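# Move desk yellow sponges into the tote near the door

## Task

Take each yellow sponge that sits on any desk in the room and place it in the tote beside the door, fully inside so no part overhangs the rim. The tote must end holding only those sponges, with nothing else in or on it. Nothing new may be left on the floor, the cartons must stay upright on their desks, and the robot must not tip over or finish leaning. A result that holds only because the robot is still supporting it does not count.

## Robot and tools

Robot: a Hello Robot Stretch 3 with one arm. It has a two-wheeled base (0.33 m long, 0.34 m wide), a lift that raises the arm along a vertical mast, and a telescoping arm that reaches out to the robot's right side. The gripper cannot be moved forward by the arm, so the base is driven for that. Turning in place pivots about the point between the drive wheels, 0.05 m behind the front edge. With the arm pulled in and the wrist folded over the base, a turn sweeps a radius of 0.28 m; an unfolded, level wrist reaches beyond that circle.

Frames: the base frame sits on the floor between the drive wheels, x ahead, y to the left, z up. hand_pose is reported in this frame at the point where the closed fingertips meet; with all wrist joints at zero its x axis is up, y points back along the arm toward the mast, and z points rearward. The odometry frame is the base frame at the start of the scene. base_odometry comes from wheel rotation only, so wheel slip shows up as false travel. Heading runs -3.142 to 3.142, positive to the left.

execute_actions: argument actions is a list holding one action (or none, which just reports state and images). An action may contain base, joints, or both, plus optional contact_limits; the parts start together and may finish at different moments. base takes exactly one key: translate_m, a relative drive in metres from the current spot, -1 to 1, positive forward; or rotate_rad, a relative turn in radians, -3.2 to 3.2, positive counter-clockwise seen from above. No sideways motion. joints takes absolute targets by name: lift_m 0 to 1.1 (arm height on the mast); arm_m 0 to 0.52 (extension); wrist_yaw_rad -1.345 to 4.42 (0 is along the arm, positive swings toward the front, 3.0 folds over the base); wrist_pitch_rad -1.57 to 0.451 (0 level, negative tips fingers down); wrist_roll_rad -2.911 to 2.911 (0 keeps fingers side by side); gripper_m -0.089 to 0.179 (larger is wider; actual fingertip gap is 0.007 m smaller near closed and 0.025 m smaller wide open, zero below 0.007); head_pan_rad -3.953 to 1.73 (0 ahead, positive left, -1.57 looks along the arm); head_tilt_rad -1.53 to 0.419 (negative looks down). contact_limits accepts only arm_m, a motor effort percentage 1 to 100 at which the arm motion halts (contact_stop); it also caps arm holding force until the next action, and values above the maximum are reduced. Too small a value stops immediately. cameras chooses which of head_camera, nav_camera, wrist_camera (or all) return images; omitted means all, [] means none. Unknown keys or out-of-range numbers cause refusal with no motion. A joint or the base omitted from an action may keep driving toward its earlier target without that being shown. If a result reports a stop, the remaining motion calls in that same reply are skipped.

wait: seconds from 0 to 10; commands nothing and returns state and images. zoom_image: camera plus region [x0, y0, x1, y1] in pixels of that camera's latest full image, origin top-left, at most 504 by 504. Image sizes: head_camera 896x504, nav_camera 672x504 (fisheye), wrist_camera 644x364. finished_scene: pass the current scene number; it ends the scene permanently once the robot has held the last command, and reports success.

Results: base_status and joint_status tell how each motion ended. done for the base means the wheels turned the commanded amount, slip or not. off_target means resting short of the target and possibly still pushing. After contact_stop, time_out or torque_fault the target is dropped; arm or lift stopped by contact go slack until commanded again (a loaded slack lift may sag; closing fingers on a surface pushes a slack lift upward). Base, wrist and head have no contact stop and will keep shoving. A wrist servo pushed hard for several seconds turns off for 10 s and ignores commands. on_its_own describes what this call did not command; its held at value is the target, not the position. motor_effort is percent of maximum, positive toward higher joint values, peak in brackets; readings carry fixed bias and noise. Effort at rest outside its normal range suggests pushing or carrying. Positive wheel effort drives forward. base_tilt gives forward and right lean in degrees with a few degrees of fixed error. turned_by_wheels and turned_by_imu give turning since the last result.

lidar_m: 12 distances from the base origin, one per 30 degree sector, the first centred ahead and continuing counter-clockwise (4th left, 7th behind, 10th right); a dash means nothing seen. It scans a plane 0.17 m above the floor (sees table legs, not tops), range 0.15 to 12 m, misses clear objects and thin legs, and the robot's own body can block sectors 5, 6, 9, 10 when the lift is low. wrist_depth_mm and head_depth_mm are 7x7 grids of median depth in mm (45 to 1000 and 280 to 4000); the head grid matches the sideways image.

Gripping: command gripper_m smaller than the object's width to grasp; to let go, open at least 0.02 beyond the touch value. Neither the reading nor done proves a grasp, so check images. Overly hard squeezing triggers a force reduction and slippery items may slide; send a different value to re-squeeze.

Safety: the base moves fast only with the arm stowed (lift_m under 0.30, arm_m under 0.03, wrist_yaw_rad over 2.54); otherwise it is slow. Fold or unfold the wrist only with lift_m 0.32 to 0.95, wrist_pitch_rad -0.4 and roll near 0; once folded the lift may go down to 0.25. If wrist_yaw_rad is under -0.4, keep pitch at -0.5 or lower. Pushing the arm against something solid with the gripper above about 0.45 m can topple the robot, more so after a prior contact_stop or with a raised limit. Never drive while gripping or pressing on something fixed. If the base snags furniture, reverse the last motion in small steps; if it leans, free the gripper and lower lift_m to about 0.2. Avoid drops, slams and hard pushes, and keep anything from falling to the floor. Occasionally loose objects get nudged by outside forces. Between replies the robot keeps its last command.

Each tool is called after "Call:" by a JSON object that holds its "api" and its "payload", one argument or row to a line.

## Session

Call:
{"api": "execute_actions", "payload": {
  "actions": []
}}

Scene clock: 0.00 s.
base_odometry: x=+0.000 y=+0.000 heading=+0.000 (m, m, rad; odometry frame)
turned_by_wheels: +0.000 (rad since the last result)
turned_by_imu: +0.000 (rad since the last result)
base_tilt: forward=+2.7 right=-0.4 (deg)
lidar_m: 1.55 2.02 2.13 2.09 1.97 1.61 1.87 2.03 1.92 2.48 1.50 1.86
head_depth_mm: 1795 1784 1771 1781 1765 1717 1098 / 1863 1886 1873 1857 1866 1236 1147 / 1953 2006 1970 1984 1960 1934 1221 / 1955 2130 2113 2118 2111 2102 1342 / 1967 2291 2242 2219 2232 2225 2197 / 1958 2404 2430 2399 2392 2369 2338 / 1976 2591 2601 2584 2573 2568 2483
base_status: not commanded
joint_positions: lift_m=+0.592 arm_m=+0.001 wrist_yaw_rad=+2.827 wrist_pitch_rad=-0.472 wrist_roll_rad=+0.019 gripper_m=+0.037 head_pan_rad=+0.003 head_tilt_rad=-0.023
joint_status: not commanded
motor_effort: left_wheel=-1 right_wheel=+0 lift_m=+29 arm_m=-1 wrist_yaw_rad=+1 wrist_pitch_rad=+5 wrist_roll_rad=+1 gripper_m=+0 head_pan_rad=+0 head_tilt_rad=+3 (%)
hand_pose: x=+0.0461 y=+0.0606 z=+0.5924 quat_wxyz=(+0.272, +0.711, +0.053, +0.647) (m; base frame)
wrist_depth_mm: - - - - - - - / - - - - - - - / - - - - - - - / - - - - - - - / 935 - 939 923 947 911 906 / 817 - 830 811 - 793 789 / 714 712 722 706 701 698 702
pictures: head_camera (sideways: a quarter turn clockwise sets it upright), nav_camera (sideways: a quarter turn counterclockwise sets it upright), wrist_camera
Images, in order (width x height): head_camera 896x504, nav_camera 672x504, wrist_camera 644x364.

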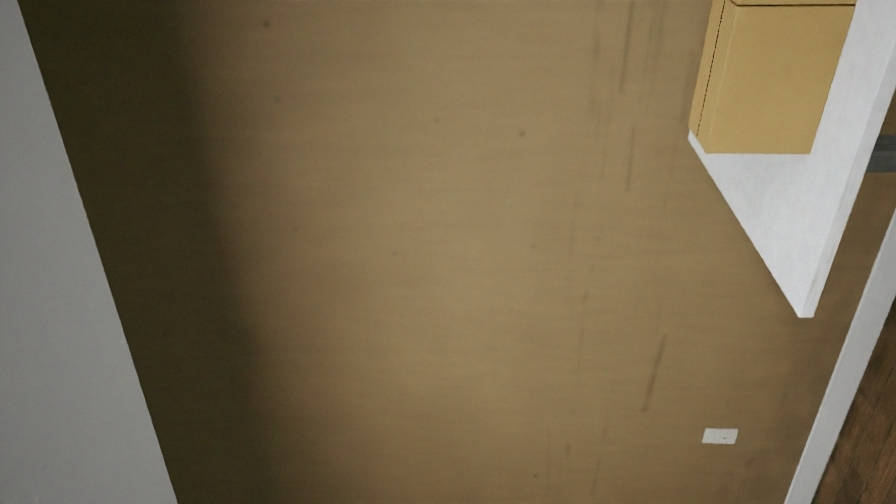

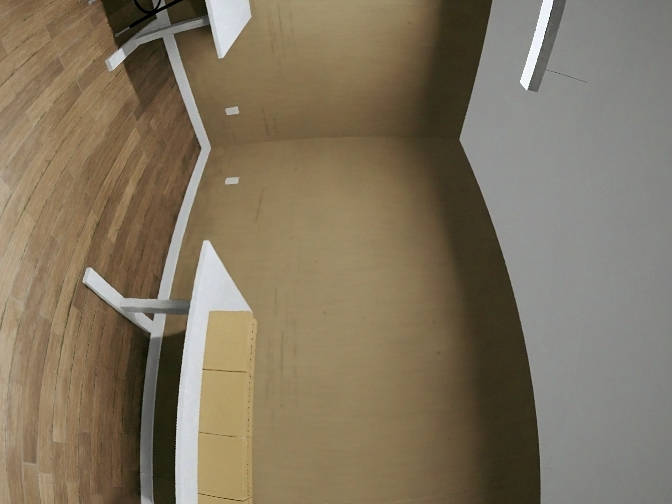

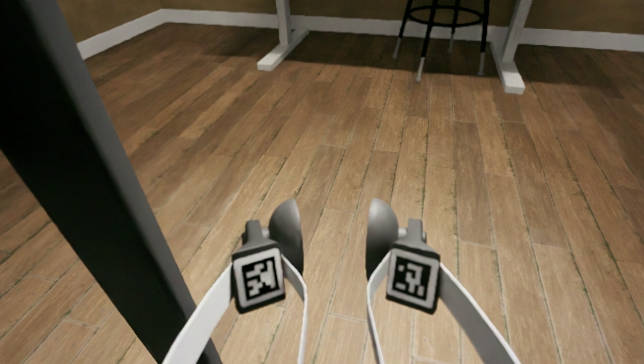

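Call:
{"api": "execute_actions", "payload": {
  "actions": [
    {"joints":{"head_pan_rad":-0.9,"head_tilt_rad":-0.45}}
  ],
  "cameras": ["head_camera","nav_camera"]
}}

Call:
{"api": "execute_actions", "payload": {
  "actions": [
    {"joints":{"head_pan_rad":-2.2,"head_tilt_rad":-0.45}}
  ],
  "cameras": ["head_camera","nav_camera"]
}}

Call:
{"api": "execute_actions", "payload": {
  "actions": [
    {"joints":{"head_pan_rad":-3.5,"head_tilt_rad":-0.45}}
  ],
  "cameras": ["head_camera","nav_camera"]
}}

Call:
{"api": "execute_actions", "payload": {
  "actions": [
    {"joints":{"head_pan_rad":1.3,"head_tilt_rad":-0.45}}
  ],
  "cameras": ["head_camera","nav_camera"]
}}

Scene clock: 2.43 s.
base_odometry: x=+0.000 y=+0.000 heading=+0.000 (m, m, rad; odometry frame)
turned_by_wheels: +0.000 (rad since the last result)
turned_by_imu: +0.000 (rad since the last result)
base_tilt: forward=+2.6 right=-0.5 (deg)
lidar_m: 1.55 2.01 2.42 2.10 1.96 1.61 1.87 2.03 1.91 2.49 1.50 1.86
head_depth_mm: 1828 1951 2089 2285 2304 1798 1462 / 1765 1883 2023 2134 2295 1778 1452 / 1714 1829 1964 1486 2129 1761 1451 / 1669 1764 1888 1266 2057 1757 1449 / 1609 1710 1841 1242 2090 1773 1446 / 1573 1665 1787 1204 2030 1772 1443 / 1528 1625 1708 1171 1962 1769 1437
base_status: not commanded
joint_positions: lift_m=+0.592 arm_m=+0.001 wrist_yaw_rad=+2.827 wrist_pitch_rad=-0.472 wrist_roll_rad=+0.019 gripper_m=+0.037 head_pan_rad=-0.893 head_tilt_rad=-0.444
joint_status: all done
motor_effort: left_wheel=-1(1) right_wheel=+0(0) lift_m=+29(29) arm_m=-1(1) wrist_yaw_rad=+0(0) wrist_pitch_rad=+4(5) wrist_roll_rad=+0(0) gripper_m=+0(0) head_pan_rad=-3(28) head_tilt_rad=-3(32) (%)
hand_pose: x=+0.0461 y=+0.0606 z=+0.5924 quat_wxyz=(+0.272, +0.711, +0.053, +0.647) (m; base frame)
wrist_depth_mm: - - - - - - - / - - - - - - - / - - - - - - - / - - - - - - - / 935 - 950 939 946 925 901 / 822 - 830 807 - 796 776 / 714 714 712 707 706 697 703
pictures: head_camera (sideways: a quarter turn clockwise sets it upright), nav_camera (sideways: a quarter turn counterclockwise sets it upright)
Images, in order (width x height): head_camera 896x504, nav_camera 672x504.

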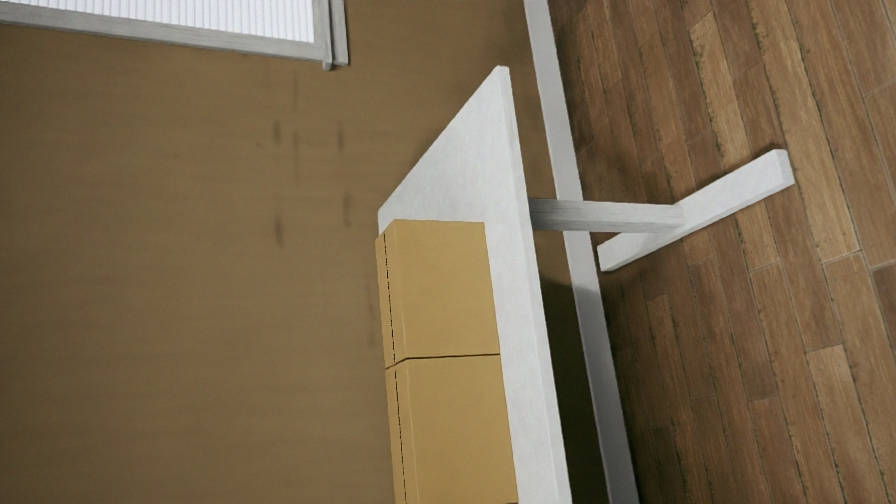

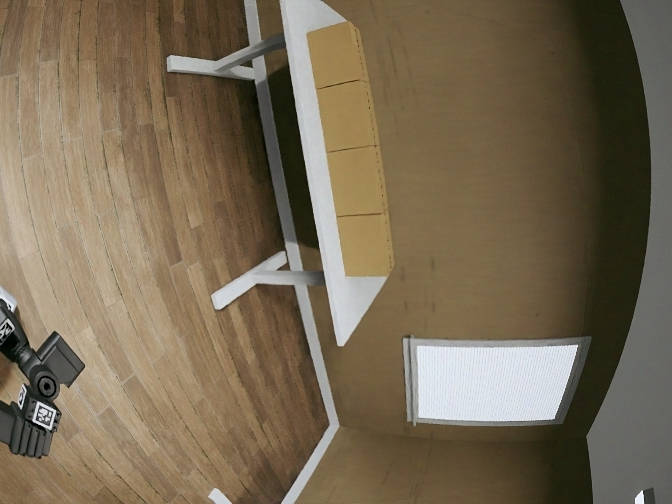

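Scene clock: 3.60 s.
base_odometry: x=+0.000 y=+0.000 heading=+0.000 (m, m, rad; odometry frame)
turned_by_wheels: +0.000 (rad since the last result)
turned_by_imu: +0.000 (rad since the last result)
base_tilt: forward=+2.6 right=-0.5 (deg)
lidar_m: 1.54 2.01 2.42 2.11 1.97 1.60 1.87 2.03 1.92 2.49 1.50 1.86
head_depth_mm: 2040 2182 1911 2447 2180 1791 1459 / 2013 2117 1637 2478 2317 1786 1459 / 1991 2113 1624 2479 2312 1777 1464 / 1992 2097 1608 2449 2289 1780 1450 / 1966 2077 1617 2455 2302 1765 1443 / 1997 2089 1724 2429 2294 1790 1446 / 1980 2101 1815 2369 2131 1766 1445
base_status: not commanded
joint_positions: lift_m=+0.592 arm_m=+0.001 wrist_yaw_rad=+2.827 wrist_pitch_rad=-0.472 wrist_roll_rad=+0.019 gripper_m=+0.037 head_pan_rad=-2.193 head_tilt_rad=-0.445
joint_status: all done
motor_effort: left_wheel=-1(1) right_wheel=+1(0) lift_m=+30(29) arm_m=-1(2) wrist_yaw_rad=-1(0) wrist_pitch_rad=+4(4) wrist_roll_rad=+1(0) gripper_m=+0(1) head_pan_rad=-3(29) head_tilt_rad=-2(3) (%)
hand_pose: x=+0.0461 y=+0.0606 z=+0.5924 quat_wxyz=(+0.272, +0.711, +0.053, +0.647) (m; base frame)
wrist_depth_mm: - - - - - - - / - - - - - - - / - - - - - - - / - - - - - - - / 910 - 933 912 963 908 927 / 813 - 814 789 - 779 793 / 722 707 708 699 699 704 696
pictures: head_camera (sideways: a quarter turn clockwise sets it upright), nav_camera (sideways: a quarter turn counterclockwise sets it upright)
Images, in order (width x height): head_camera 896x504, nav_camera 672x504.

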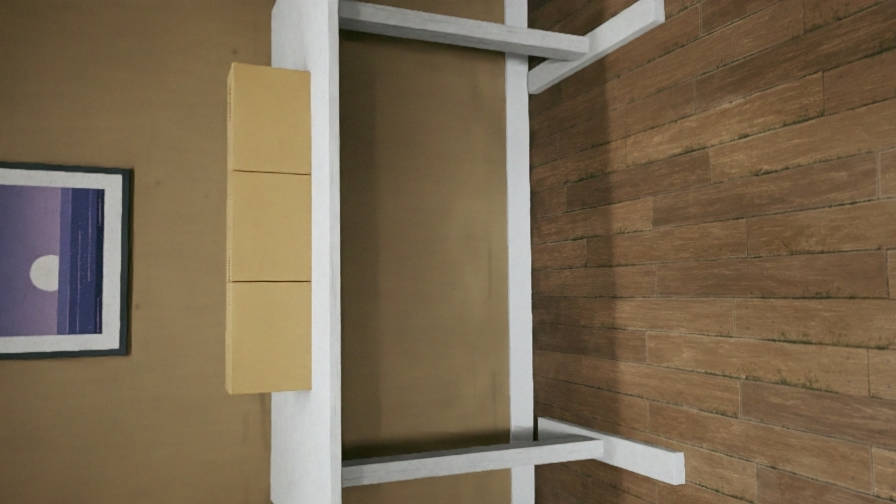

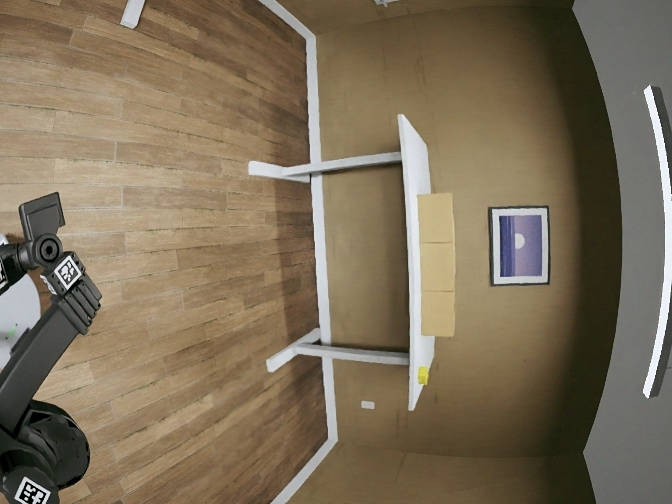

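Scene clock: 4.77 s.
base_odometry: x=+0.000 y=+0.000 heading=+0.000 (m, m, rad; odometry frame)
turned_by_wheels: +0.000 (rad since the last result)
turned_by_imu: +0.000 (rad since the last result)
base_tilt: forward=+2.7 right=-0.4 (deg)
lidar_m: 1.54 2.01 2.13 2.10 1.96 1.61 1.87 2.03 1.92 2.48 1.50 1.86
head_depth_mm: 1577 1680 1788 1907 2040 1734 1460 / 1603 1701 1825 1947 2096 1784 1455 / 1578 1683 1787 1945 2047 1784 1448 / 1634 1725 1812 1985 2069 1777 1457 / 1653 1786 1856 2030 2120 1781 1451 / 1698 1806 1909 2077 2107 1760 1442 / 1682 1762 1790 1990 2118 1761 1443
base_status: not commanded
joint_positions: lift_m=+0.592 arm_m=+0.001 wrist_yaw_rad=+2.827 wrist_pitch_rad=-0.472 wrist_roll_rad=+0.019 gripper_m=+0.037 head_pan_rad=-3.493 head_tilt_rad=-0.445
joint_status: all done
motor_effort: left_wheel=-1(1) right_wheel=+1(1) lift_m=+29(29) arm_m=-1(1) wrist_yaw_rad=+0(1) wrist_pitch_rad=+5(5) wrist_roll_rad=+0(1) gripper_m=+0(1) head_pan_rad=-3(30) head_tilt_rad=-3(3) (%)
hand_pose: x=+0.0461 y=+0.0606 z=+0.5924 quat_wxyz=(+0.272, +0.711, +0.053, +0.647) (m; base frame)
wrist_depth_mm: - - - - - - - / - - - - - - - / - - - - - - - / - - - - - - - / 922 - 952 930 928 902 901 / 813 - 814 814 - 793 783 / 717 712 711 713 705 697 693
pictures: head_camera (sideways: a quarter turn clockwise sets it upright), nav_camera (sideways: a quarter turn counterclockwise sets it upright)
Images, in order (width x height): head_camera 896x504, nav_camera 672x504.

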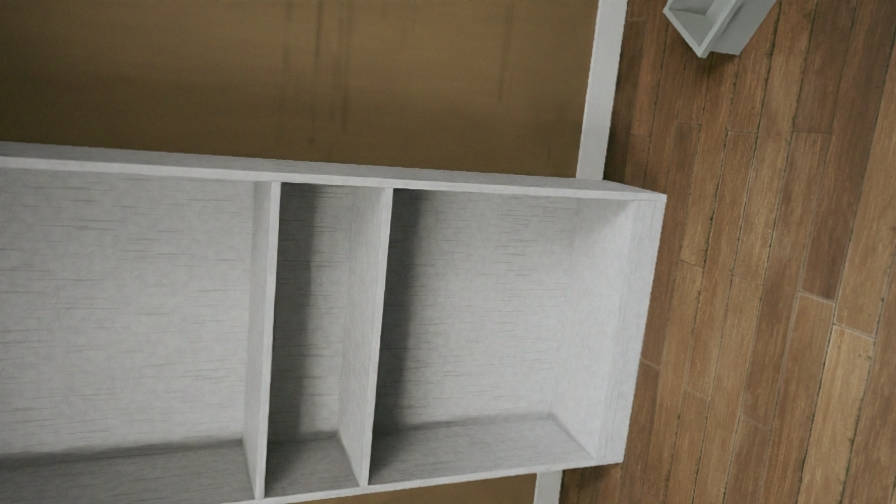

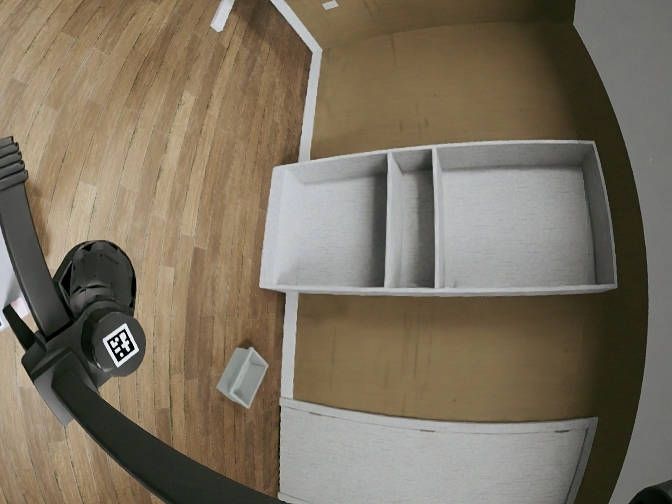

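Scene clock: 7.30 s.
base_odometry: x=+0.000 y=+0.000 heading=+0.000 (m, m, rad; odometry frame)
turned_by_wheels: +0.000 (rad since the last result)
turned_by_imu: +0.000 (rad since the last result)
base_tilt: forward=+2.6 right=-0.5 (deg)
lidar_m: 1.54 2.01 2.13 2.09 1.96 1.61 1.86 2.04 1.91 2.49 1.50 1.86
head_depth_mm: 1986 2109 2211 1770 2181 1783 1460 / 2042 2160 2221 2041 2219 1782 1459 / 2097 2222 1779 2531 2326 1776 1458 / 2148 2285 2299 2603 2300 1767 1441 / 2208 2346 2448 2685 2271 1768 1456 / 2255 2406 2571 2767 2287 1765 1449 / 2327 2489 2703 2865 2271 1776 1449
base_status: not commanded
joint_positions: lift_m=+0.592 arm_m=+0.001 wrist_yaw_rad=+2.827 wrist_pitch_rad=-0.472 wrist_roll_rad=+0.019 gripper_m=+0.037 head_pan_rad=+1.293 head_tilt_rad=-0.445
joint_status: all done
motor_effort: left_wheel=-1(1) right_wheel=+0(0) lift_m=+29(29) arm_m=-1(1) wrist_yaw_rad=+0(0) wrist_pitch_rad=+4(5) wrist_roll_rad=+0(1) gripper_m=-1(0) head_pan_rad=+2(30) head_tilt_rad=-2(3) (%)
hand_pose: x=+0.0461 y=+0.0606 z=+0.5924 quat_wxyz=(+0.272, +0.711, +0.053, +0.647) (m; base frame)
wrist_depth_mm: - - - - - - - / - - - - - - - / - - - - - - - / - - - - - - - / 936 - 930 897 940 903 906 / 806 - 825 813 - 794 772 / 717 719 716 700 700 691 696
pictures: head_camera (sideways: a quarter turn clockwise sets it upright), nav_camera (sideways: a quarter turn counterclockwise sets it upright)
Images, in order (width x height): head_camera 896x504, nav_camera 672x504.

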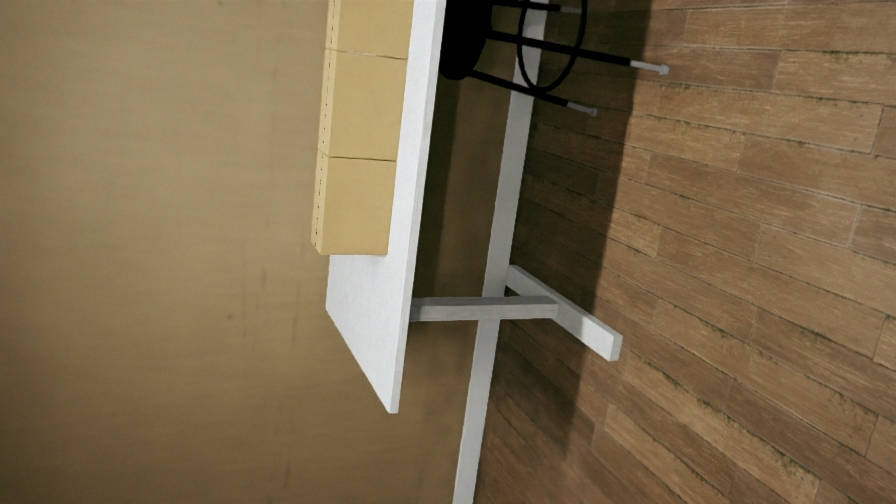

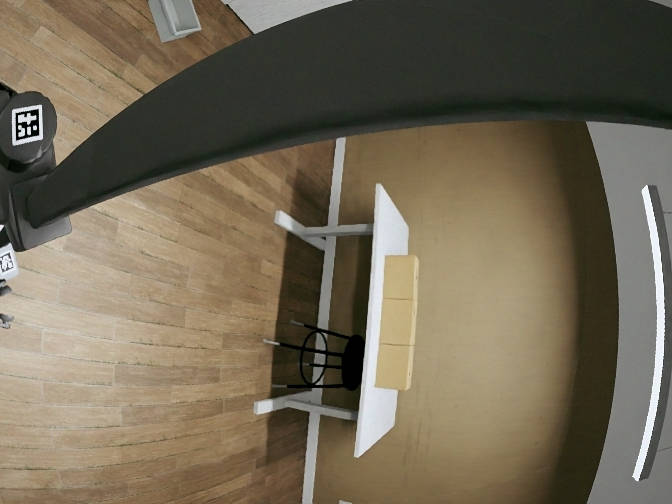

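Call:
{"api": "execute_actions", "payload": {
  "actions": [
    {"base":{"rotate_rad":0.45},"joints":{"lift_m":0.28,"head_pan_rad":-2.9,"head_tilt_rad":-0.5}}
  ],
  "cameras": ["head_camera","nav_camera"]
}}

Scene clock: 21.00 s.
base_odometry: x=+0.000 y=+0.000 heading=+0.450 (m, m, rad; odometry frame)
turned_by_wheels: +0.450 (rad since the last result)
turned_by_imu: +0.444 (rad since the last result)
base_tilt: forward=+2.6 right=-0.4 (deg)
lidar_m: 2.52 1.71 2.10 1.98 1.60 1.87 2.03 1.92 1.92 1.50 1.85 1.55
head_depth_mm: 2295 2478 2679 2816 2154 1699 1407 / 2218 2414 2620 2782 2130 1699 1404 / 2166 2286 2049 2638 2119 1690 1401 / 2107 2195 2433 2592 2127 1693 1390 / 2034 1632 2333 2531 2135 1689 1390 / 1986 1587 2279 2453 2137 1679 1392 / 1918 1538 2229 2411 2129 1680 1395
base_status: done
joint_positions: lift_m=+0.280 arm_m=+0.001 wrist_yaw_rad=+2.827 wrist_pitch_rad=-0.472 wrist_roll_rad=+0.019 gripper_m=+0.037 head_pan_rad=-2.893 head_tilt_rad=-0.494
joint_status: all done
motor_effort: left_wheel=-4(10) right_wheel=+4(8) lift_m=+25(24) arm_m=-1(1) wrist_yaw_rad=+0(1) wrist_pitch_rad=+5(5) wrist_roll_rad=+0(0) gripper_m=+0(0) head_pan_rad=-2(31) head_tilt_rad=-2(11) (%)
hand_pose: x=+0.0461 y=+0.0606 z=+0.2809 quat_wxyz=(+0.272, +0.711, +0.053, +0.647) (m; base frame)
wrist_depth_mm: - - - - - - - / - - - - 950 938 929 / - 774 765 772 750 749 744 / - 630 623 614 612 614 607 / 539 - 542 529 540 529 519 / 465 - - 459 - 450 451 / - - - 404 401 402 401
pictures: head_camera (sideways: a quarter turn clockwise sets it upright), nav_camera (sideways: a quarter turn counterclockwise sets it upright)
Images, in order (width x height): head_camera 896x504, nav_camera 672x504.

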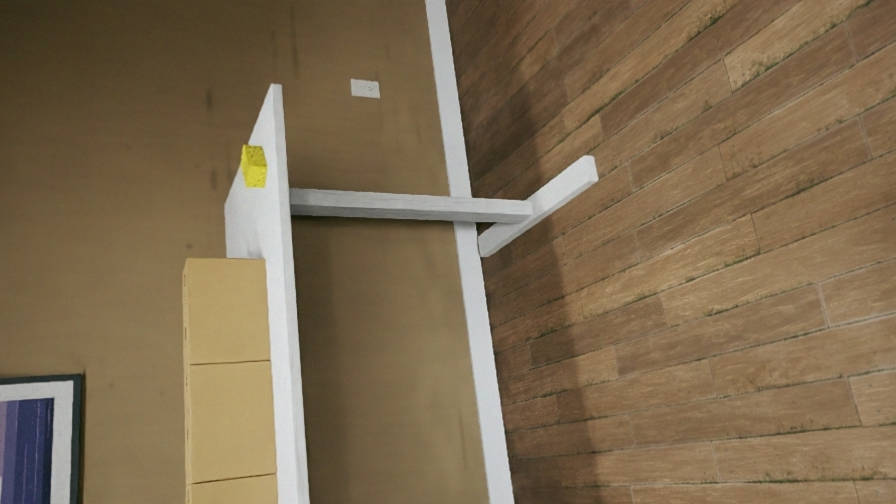

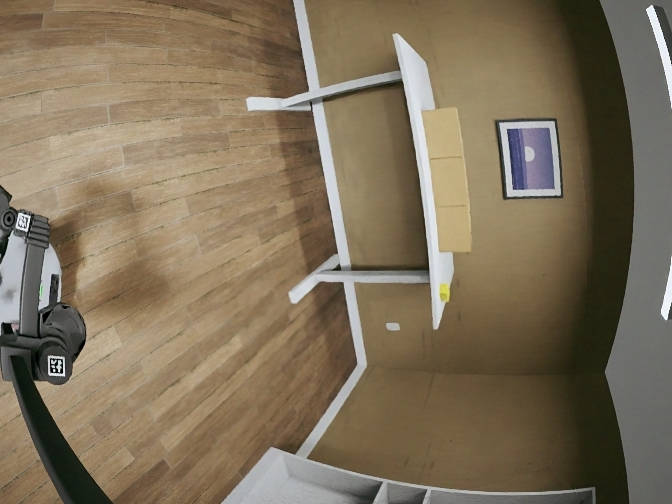

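Call:
{"api": "execute_actions", "payload": {
  "actions": [
    {"base":{"translate_m":-1.0},"joints":{"head_pan_rad":-2.6}}
  ],
  "cameras": ["head_camera","nav_camera"]
}}

Scene clock: 26.40 s.
base_odometry: x=-0.901 y=-0.435 heading=+0.450 (m, m, rad; odometry frame)
turned_by_wheels: +0.000 (rad since the last result)
turned_by_imu: -0.002 (rad since the last result)
base_tilt: forward=+2.6 right=-0.5 (deg)
lidar_m: 2.84 2.83 2.00 1.28 1.38 1.44 1.56 1.06 1.39 1.39 1.92 2.44
head_depth_mm: 1282 1373 1450 826 1755 1686 1405 / 1278 1367 1289 823 1687 1599 1398 / 1273 1360 1280 846 1745 1642 1392 / 1269 1353 1088 844 1751 1677 1393 / 1268 1355 824 797 1737 1687 1394 / 1245 1363 823 795 1726 1679 1386 / 1243 1350 813 790 1724 1675 1387
base_status: done
joint_positions: lift_m=+0.280 arm_m=+0.001 wrist_yaw_rad=+2.827 wrist_pitch_rad=-0.472 wrist_roll_rad=+0.019 gripper_m=+0.037 head_pan_rad=-2.607 head_tilt_rad=-0.495
joint_status: all done
motor_effort: left_wheel=-4(17) right_wheel=+4(7) lift_m=+25(26) arm_m=-2(2) wrist_yaw_rad=-1(0) wrist_pitch_rad=+4(5) wrist_roll_rad=+0(0) gripper_m=-1(1) head_pan_rad=+2(17) head_tilt_rad=-2(1) (%)
hand_pose: x=+0.0460 y=+0.0605 z=+0.2808 quat_wxyz=(+0.272, +0.711, +0.053, +0.647) (m; base frame)
wrist_depth_mm: - - - - - - - / - - - - 930 940 934 / - 787 767 757 745 745 753 / - 630 625 625 629 608 609 / 539 - 539 526 531 521 516 / 462 - - 455 - 454 454 / - - - 404 402 399 401
pictures: head_camera (sideways: a quarter turn clockwise sets it upright), nav_camera (sideways: a quarter turn counterclockwise sets it upright)
Images, in order (width x height): head_camera 896x504, nav_camera 672x504.

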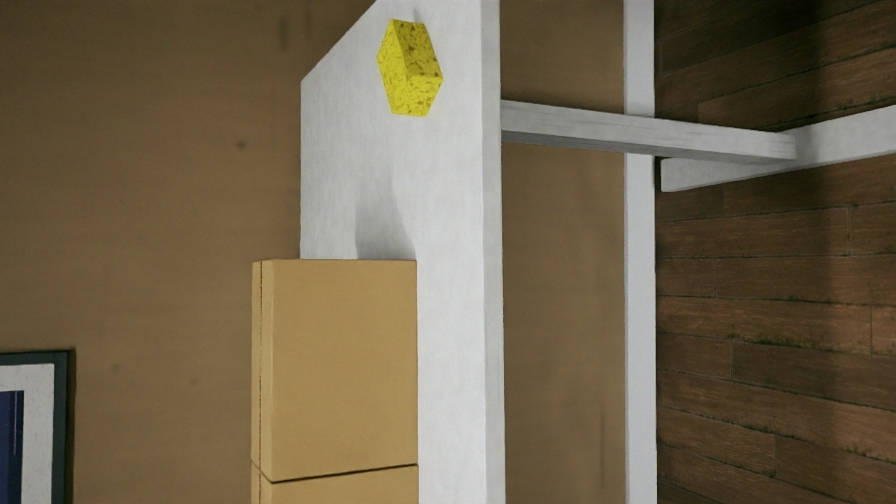

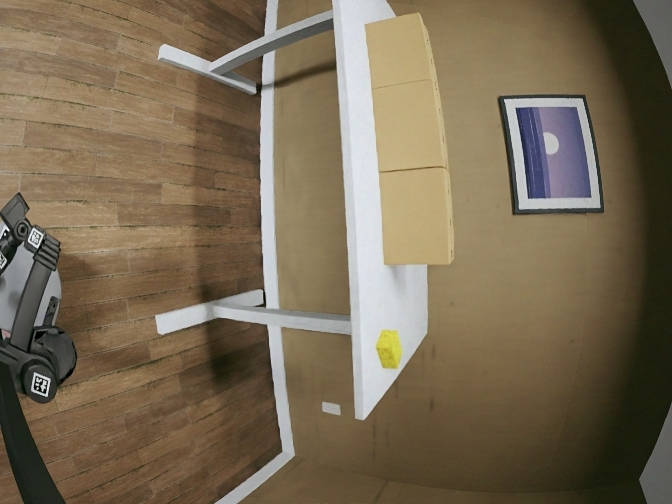

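Call:
{"api": "execute_actions", "payload": {
  "actions": [
    {"base":{"rotate_rad":-0.17},"joints":{"lift_m":0.38}}
  ],
  "cameras": []
}}

Call:
{"api": "execute_actions", "payload": {
  "actions": [
    {"base":{"translate_m":-0.5},"joints":{"lift_m":0.9,"wrist_yaw_rad":1.6,"wrist_pitch_rad":-0.4,"head_pan_rad":-2.4,"head_tilt_rad":-0.8}}
  ],
  "cameras": ["head_camera","nav_camera"]
}}

Scene clock: 34.53 s.
base_odometry: x=-0.901 y=-0.435 heading=+0.280 (m, m, rad; odometry frame)
turned_by_wheels: -0.170 (rad since the last result)
turned_by_imu: -0.166 (rad since the last result)
base_tilt: forward=+2.6 right=-0.5 (deg)
lidar_m: 2.45 2.87 2.48 1.27 1.24 1.10 1.67 1.06 1.51 1.39 2.38 1.92
head_depth_mm: 1363 1472 1580 1718 1920 1693 1400 / 1329 1438 1555 900 1856 1695 1401 / 1311 1411 1390 831 1839 1704 1400 / 1290 1386 1277 843 1698 1424 1391 / 1271 1364 1266 840 1737 1679 1393 / 1249 1341 826 794 1698 1679 1384 / 1230 1316 801 792 1668 1670 1397
base_status: done
joint_positions: lift_m=+0.380 arm_m=+0.001 wrist_yaw_rad=+2.827 wrist_pitch_rad=-0.473 wrist_roll_rad=+0.019 gripper_m=+0.037 head_pan_rad=-2.607 head_tilt_rad=-0.495
joint_status: all done
motor_effort: left_wheel=+3(11) right_wheel=-3(8) lift_m=+33(34) arm_m=-1(1) wrist_yaw_rad=-1(0) wrist_pitch_rad=+5(5) wrist_roll_rad=+0(0) gripper_m=+0(0) head_pan_rad=+2(2) head_tilt_rad=-2(3) (%)
hand_pose: x=+0.0460 y=+0.0605 z=+0.3804 quat_wxyz=(+0.272, +0.711, +0.053, +0.647) (m; base frame)
wrist_depth_mm: - - - - - - - / - - - - - - - / - 953 925 937 932 927 905 / - 788 781 770 771 753 769 / 663 - 666 652 667 651 648 / 572 - 587 563 - 561 561 / 510 508 - 502 496 502 489
pictures: none
No camera images: the call's "cameras" was empty. Leave "cameras" out to get every camera's image.

Scene clock: 40.83 s.
base_odometry: x=-1.381 y=-0.573 heading=+0.280 (m, m, rad; odometry frame)
turned_by_wheels: +0.000 (rad since the last result)
turned_by_imu: -0.001 (rad since the last result)
base_tilt: forward=+2.6 right=-0.4 (deg)
lidar_m: 2.94 3.31 1.92 1.15 1.07 1.08 1.25 0.66 0.66 1.36 1.44 2.31
head_depth_mm: 970 1089 1242 1445 1581 1388 - / 971 1090 1244 1444 1539 1407 - / 973 1055 660 494 1461 - - / 975 809 615 493 444 - 1130 / 974 807 610 491 - - 1152 / 974 804 608 478 - - 1179 / 972 798 608 489 - - -
base_status: done
joint_positions: lift_m=+0.900 arm_m=+0.001 wrist_yaw_rad=+1.603 wrist_pitch_rad=-0.423 wrist_roll_rad=+0.019 gripper_m=+0.037 head_pan_rad=-2.407 head_tilt_rad=-0.790
joint_status: all done
motor_effort: left_wheel=+3(5) right_wheel=-3(7) lift_m=+32(33) arm_m=-1(1) wrist_yaw_rad=-2(0) wrist_pitch_rad=+7(7) wrist_roll_rad=+0(1) gripper_m=+0(0) head_pan_rad=+2(13) head_tilt_rad=-6(28) (%)
hand_pose: x=+0.2023 y=-0.1389 z=+0.9114 quat_wxyz=(+0.584, +0.603, -0.379, +0.388) (m; base frame)
wrist_depth_mm: - - - - - - - / - - - - - - - / - - - - - - - / - - - - - - - / - - - - - - - / - - - - - - - / - - - - - - -
pictures: head_camera (sideways: a quarter turn clockwise sets it upright), nav_camera (sideways: a quarter turn counterclockwise sets it upright)
Images, in order (width x height): head_camera 896x504, nav_camera 672x504.

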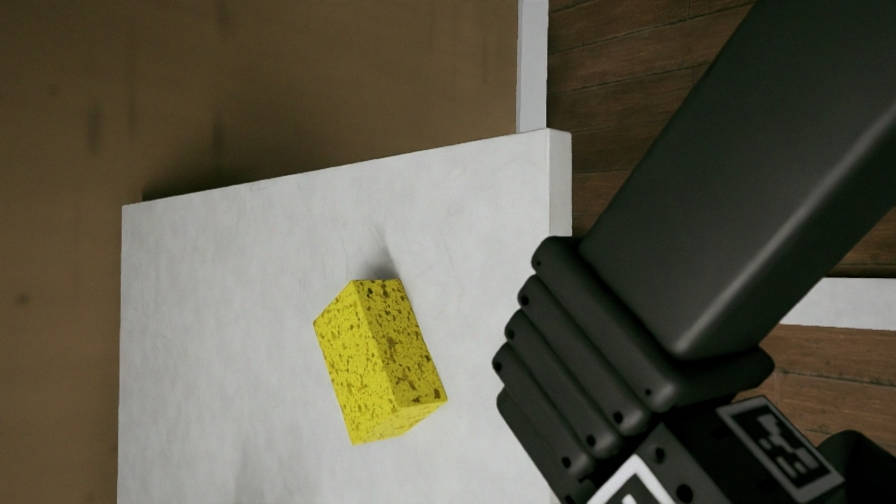

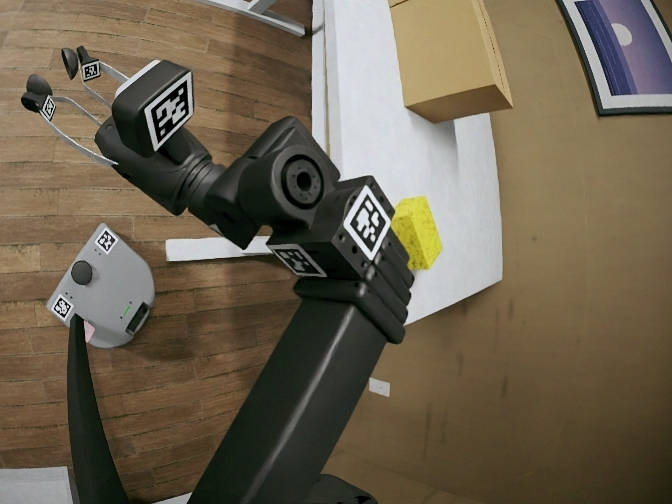

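Call:
{"api": "execute_actions", "payload": {
  "actions": [
    {"base":{"rotate_rad":-0.85},"joints":{"lift_m":1.09,"wrist_pitch_rad":-0.1,"head_pan_rad":-1.57,"head_tilt_rad":-0.8}}
  ]
}}

Scene clock: 44.37 s.
base_odometry: x=-1.381 y=-0.573 heading=-0.570 (m, m, rad; odometry frame)
turned_by_wheels: -0.850 (rad since the last result)
turned_by_imu: -0.836 (rad since the last result)
base_tilt: forward=+2.7 right=-0.5 (deg)
lidar_m: 2.33 2.32 3.31 3.21 1.33 0.81 1.07 1.12 1.16 0.66 1.16 1.44
head_depth_mm: - - - - 1534 1354 1191 / - - - - 1526 1358 1189 / - - - - 1465 1342 1191 / 970 827 - - 1455 1352 1183 / 968 807 656 - 1017 1277 1156 / 972 801 654 - - 1330 1185 / 970 796 - - - 1311 1179
base_status: done
joint_positions: lift_m=+1.090 arm_m=+0.001 wrist_yaw_rad=+1.602 wrist_pitch_rad=-0.125 wrist_roll_rad=+0.019 gripper_m=+0.037 head_pan_rad=-1.577 head_tilt_rad=-0.790
joint_status: all done
motor_effort: left_wheel=+3(11) right_wheel=-4(7) lift_m=+33(34) arm_m=-1(1) wrist_yaw_rad=-1(1) wrist_pitch_rad=+8(10) wrist_roll_rad=+0(1) gripper_m=+0(0) head_pan_rad=+3(27) head_tilt_rad=-5(5) (%)
hand_pose: x=+0.2297 y=-0.1382 z=+1.1726 quat_wxyz=(+0.519, +0.542, -0.464, +0.471) (m; base frame)
wrist_depth_mm: - - - - - - - / - - - - - - - / - - - - - 704 - / - - - - 909 646 427 / - - - - 649 579 433 / - - - - - 468 430 / - - - - - 399 384
pictures: head_camera (sideways: a quarter turn clockwise sets it upright), nav_camera (sideways: a quarter turn counterclockwise sets it upright), wrist_camera
Images, in order (width x height): head_camera 896x504, nav_camera 672x504, wrist_camera 644x364.

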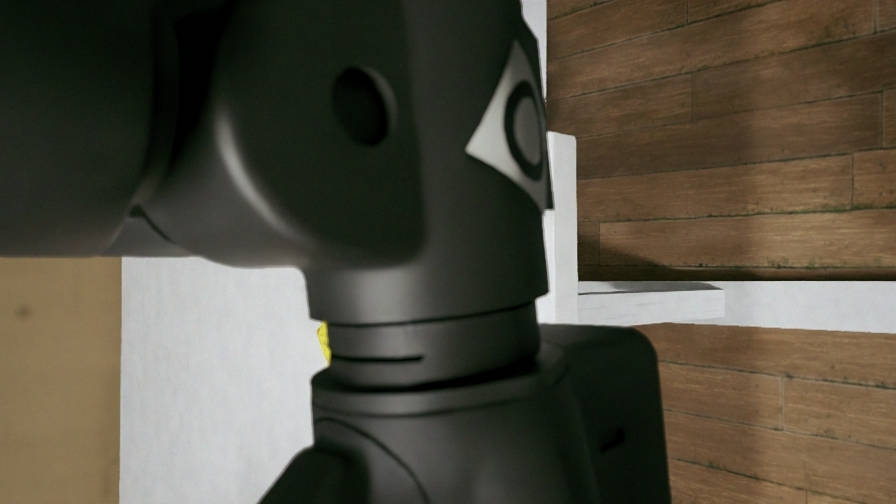

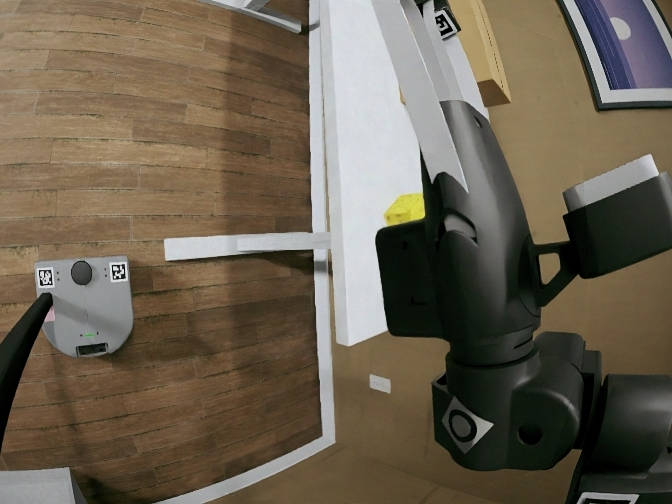

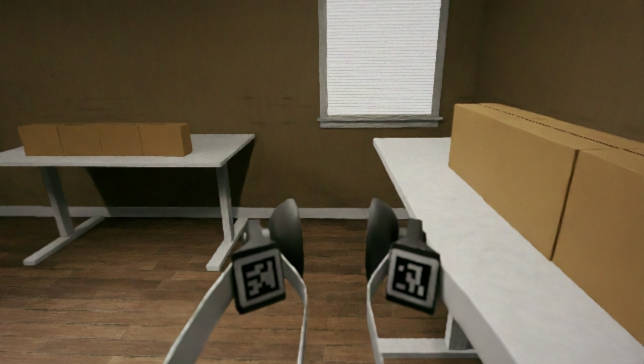

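Call:
{"api": "execute_actions", "payload": {
  "actions": [
    {"joints":{"arm_m":0.5,"wrist_pitch_rad":-0.3,"head_pan_rad":-1.3,"head_tilt_rad":-0.6}}
  ]
}}

Scene clock: 50.43 s.
base_odometry: x=-1.381 y=-0.573 heading=-0.570 (m, m, rad; odometry frame)
turned_by_wheels: +0.000 (rad since the last result)
turned_by_imu: +0.001 (rad since the last result)
base_tilt: forward=+2.6 right=-0.4 (deg)
lidar_m: 2.33 2.32 3.30 3.21 1.33 0.81 1.07 1.12 1.16 0.66 1.17 1.44
head_depth_mm: 908 1000 968 649 504 413 1311 / 918 1035 909 648 502 422 1297 / 946 1023 906 645 485 433 1186 / 974 1048 901 644 482 432 1291 / 998 1070 898 642 499 443 1295 / 1021 1122 846 642 499 1415 1288 / 1046 1113 556 587 497 1437 1284
base_status: not commanded
joint_positions: lift_m=+1.090 arm_m=+0.500 wrist_yaw_rad=+1.601 wrist_pitch_rad=-0.315 wrist_roll_rad=+0.019 gripper_m=+0.037 head_pan_rad=-1.307 head_tilt_rad=-0.606
joint_status: all done
motor_effort: left_wheel=+3(4) right_wheel=-3(3) lift_m=+32(33) arm_m=+4(3) wrist_yaw_rad=+0(2) wrist_pitch_rad=+5(7) wrist_roll_rad=+0(0) gripper_m=-1(0) head_pan_rad=+1(16) head_tilt_rad=+5(22) (%)
hand_pose: x=+0.2147 y=-0.6376 z=+1.1263 quat_wxyz=(+0.562, +0.582, -0.412, +0.419) (m; base frame)
wrist_depth_mm: - - - - - 958 614 / - - 409 917 - 884 615 / - 315 270 649 716 707 613 / - 261 255 521 537 533 539 / - 409 279 436 445 427 422 / 379 351 311 358 - 356 355 / 311 311 308 310 309 308 303
pictures: head_camera (sideways: a quarter turn clockwise sets it upright), nav_camera (sideways: a quarter turn counterclockwise sets it upright), wrist_camera
Images, in order (width x height): head_camera 896x504, nav_camera 672x504, wrist_camera 644x364.

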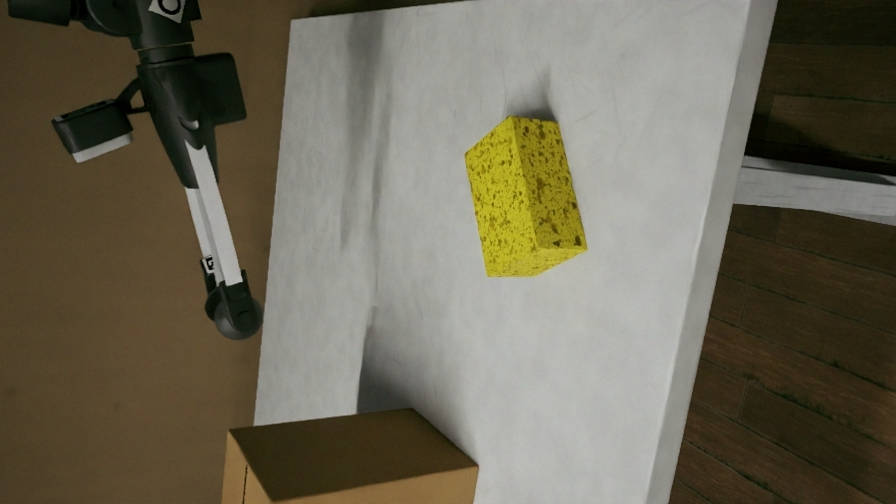

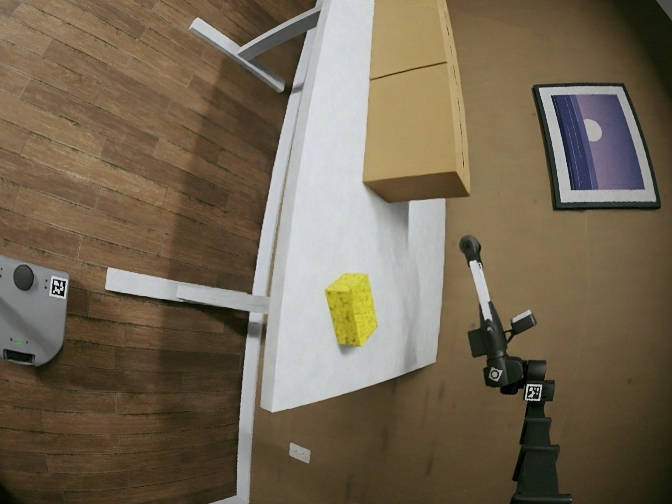

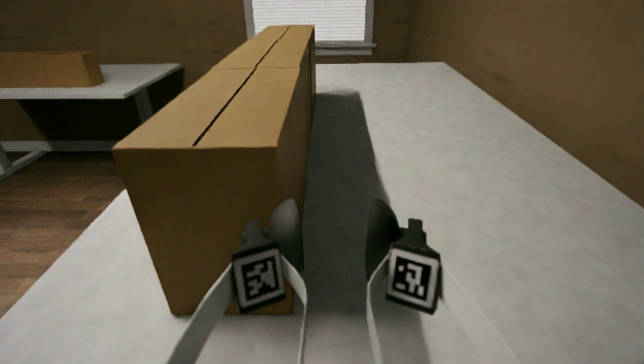

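Call:
{"api": "execute_actions", "payload": {
  "actions": [
    {"base":{"translate_m":-0.02},"joints":{"arm_m":0.13,"wrist_yaw_rad":0.55,"wrist_pitch_rad":-0.5,"gripper_m":0.175,"head_pan_rad":-1.3,"head_tilt_rad":-0.75}}
  ]
}}

Scene clock: 58.33 s.
base_odometry: x=-1.398 y=-0.562 heading=-0.570 (m, m, rad; odometry frame)
turned_by_wheels: +0.000 (rad since the last result)
turned_by_imu: +0.001 (rad since the last result)
base_tilt: forward=+2.6 right=-0.4 (deg)
lidar_m: 2.34 2.34 3.10 3.67 1.33 0.79 1.05 1.10 1.16 0.66 1.16 1.46
head_depth_mm: - - - 546 446 1391 1218 / - 931 - 529 434 1388 1215 / 967 927 646 500 445 1333 1208 / 988 922 645 493 455 1388 1188 / 1013 919 642 523 466 1385 1202 / 1039 914 664 523 466 1387 1202 / 1060 578 599 521 1502 1378 1203
base_status: done
joint_positions: lift_m=+1.090 arm_m=+0.130 wrist_yaw_rad=+0.552 wrist_pitch_rad=-0.513 wrist_roll_rad=+0.019 gripper_m=+0.175 head_pan_rad=-1.307 head_tilt_rad=-0.741
joint_status: all done
motor_effort: left_wheel=+3(4) right_wheel=-2(9) lift_m=+32(33) arm_m=-5(6) wrist_yaw_rad=-1(1) wrist_pitch_rad=+4(4) wrist_roll_rad=+1(1) gripper_m=+0(88) head_pan_rad=+1(2) head_tilt_rad=-4(21) (%)
hand_pose: x=+0.0893 y=-0.4555 z=+1.0817 quat_wxyz=(+0.702, +0.359, -0.615, +0.010) (m; base frame)
wrist_depth_mm: 255 289 775 774 704 633 561 / 278 299 550 579 563 559 587 / 361 319 428 461 455 453 631 / 388 356 387 384 380 379 668 / 338 339 332 329 327 326 726 / 297 291 291 240 287 284 - / 254 257 252 213 245 254 919
pictures: head_camera (sideways: a quarter turn clockwise sets it upright), nav_camera (sideways: a quarter turn counterclockwise sets it upright), wrist_camera
Images, in order (width x height): head_camera 896x504, nav_camera 672x504, wrist_camera 644x364.

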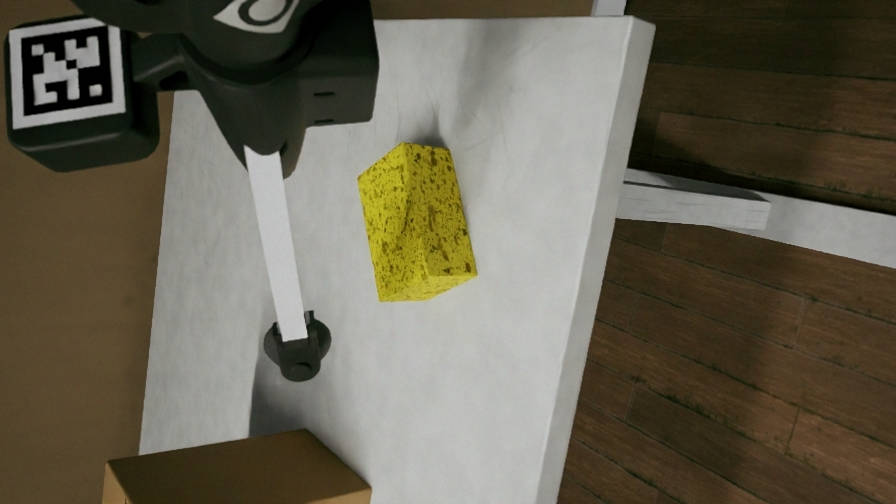

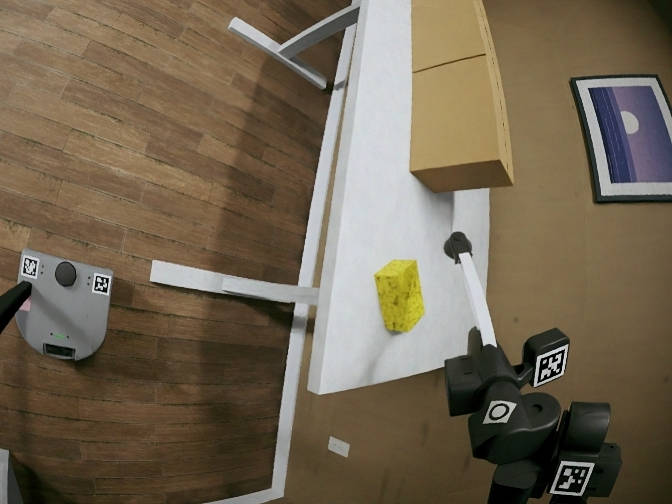

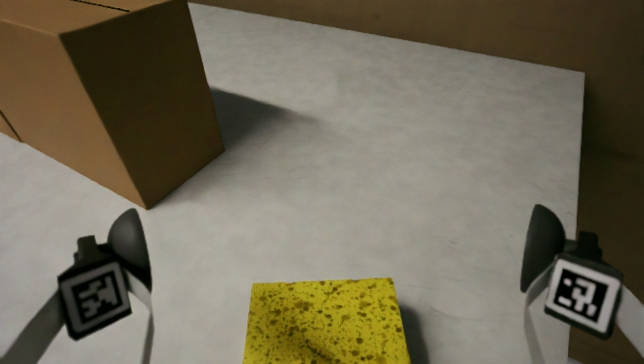

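Call:
{"api": "execute_actions", "payload": {
  "actions": [
    {"joints":{"lift_m":1.0}}
  ]
}}

Scene clock: 60.93 s.
base_odometry: x=-1.398 y=-0.562 heading=-0.570 (m, m, rad; odometry frame)
turned_by_wheels: +0.000 (rad since the last result)
turned_by_imu: +0.000 (rad since the last result)
base_tilt: forward=+2.6 right=-0.4 (deg)
lidar_m: 2.33 2.34 3.09 3.66 1.33 0.79 1.05 1.10 1.16 0.66 1.17 1.45
head_depth_mm: 923 977 - - 435 1392 1218 / 942 959 - - 426 1396 1211 / 967 924 647 499 444 1336 1213 / 991 920 670 494 455 1380 1189 / 1015 917 667 507 466 1381 1206 / 1044 913 665 521 466 1376 1202 / 1055 578 598 522 1510 1382 1202
base_status: not commanded
joint_positions: lift_m=+1.000 arm_m=+0.130 wrist_yaw_rad=+0.552 wrist_pitch_rad=-0.513 wrist_roll_rad=+0.019 gripper_m=+0.175 head_pan_rad=-1.307 head_tilt_rad=-0.741
joint_status: all done
motor_effort: left_wheel=+3(3) right_wheel=-2(2) lift_m=+26(27) arm_m=-5(5) wrist_yaw_rad=-1(2) wrist_pitch_rad=+4(4) wrist_roll_rad=+0(1) gripper_m=+0(0) head_pan_rad=+2(3) head_tilt_rad=-5(4) (%)
hand_pose: x=+0.0893 y=-0.4555 z=+0.9920 quat_wxyz=(+0.702, +0.359, -0.615, +0.010) (m; base frame)
wrist_depth_mm: 246 283 512 501 498 497 518 / 276 298 364 379 377 371 386 / 304 296 306 304 301 301 295 / 260 256 255 253 252 250 248 / 221 223 167 160 164 214 220 / - 192 144 144 145 187 - / 167 171 163 161 164 168 162
pictures: head_camera (sideways: a quarter turn clockwise sets it upright), nav_camera (sideways: a quarter turn counterclockwise sets it upright), wrist_camera
Images, in order (width x height): head_camera 896x504, nav_camera 672x504, wrist_camera 644x364.

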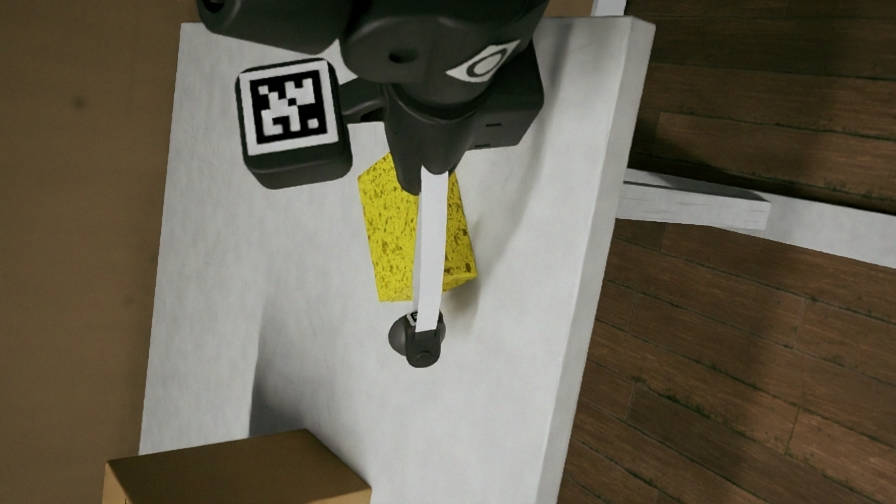

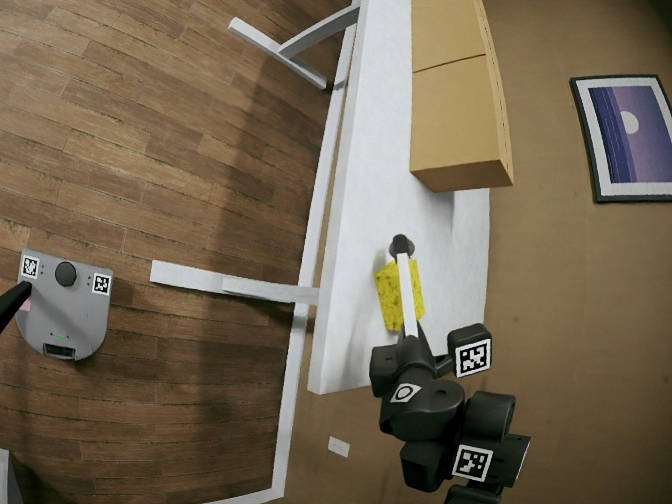

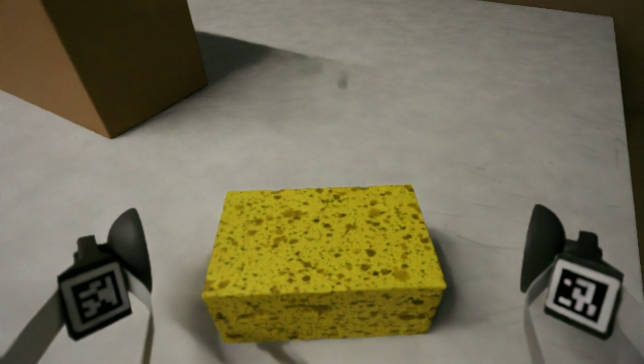

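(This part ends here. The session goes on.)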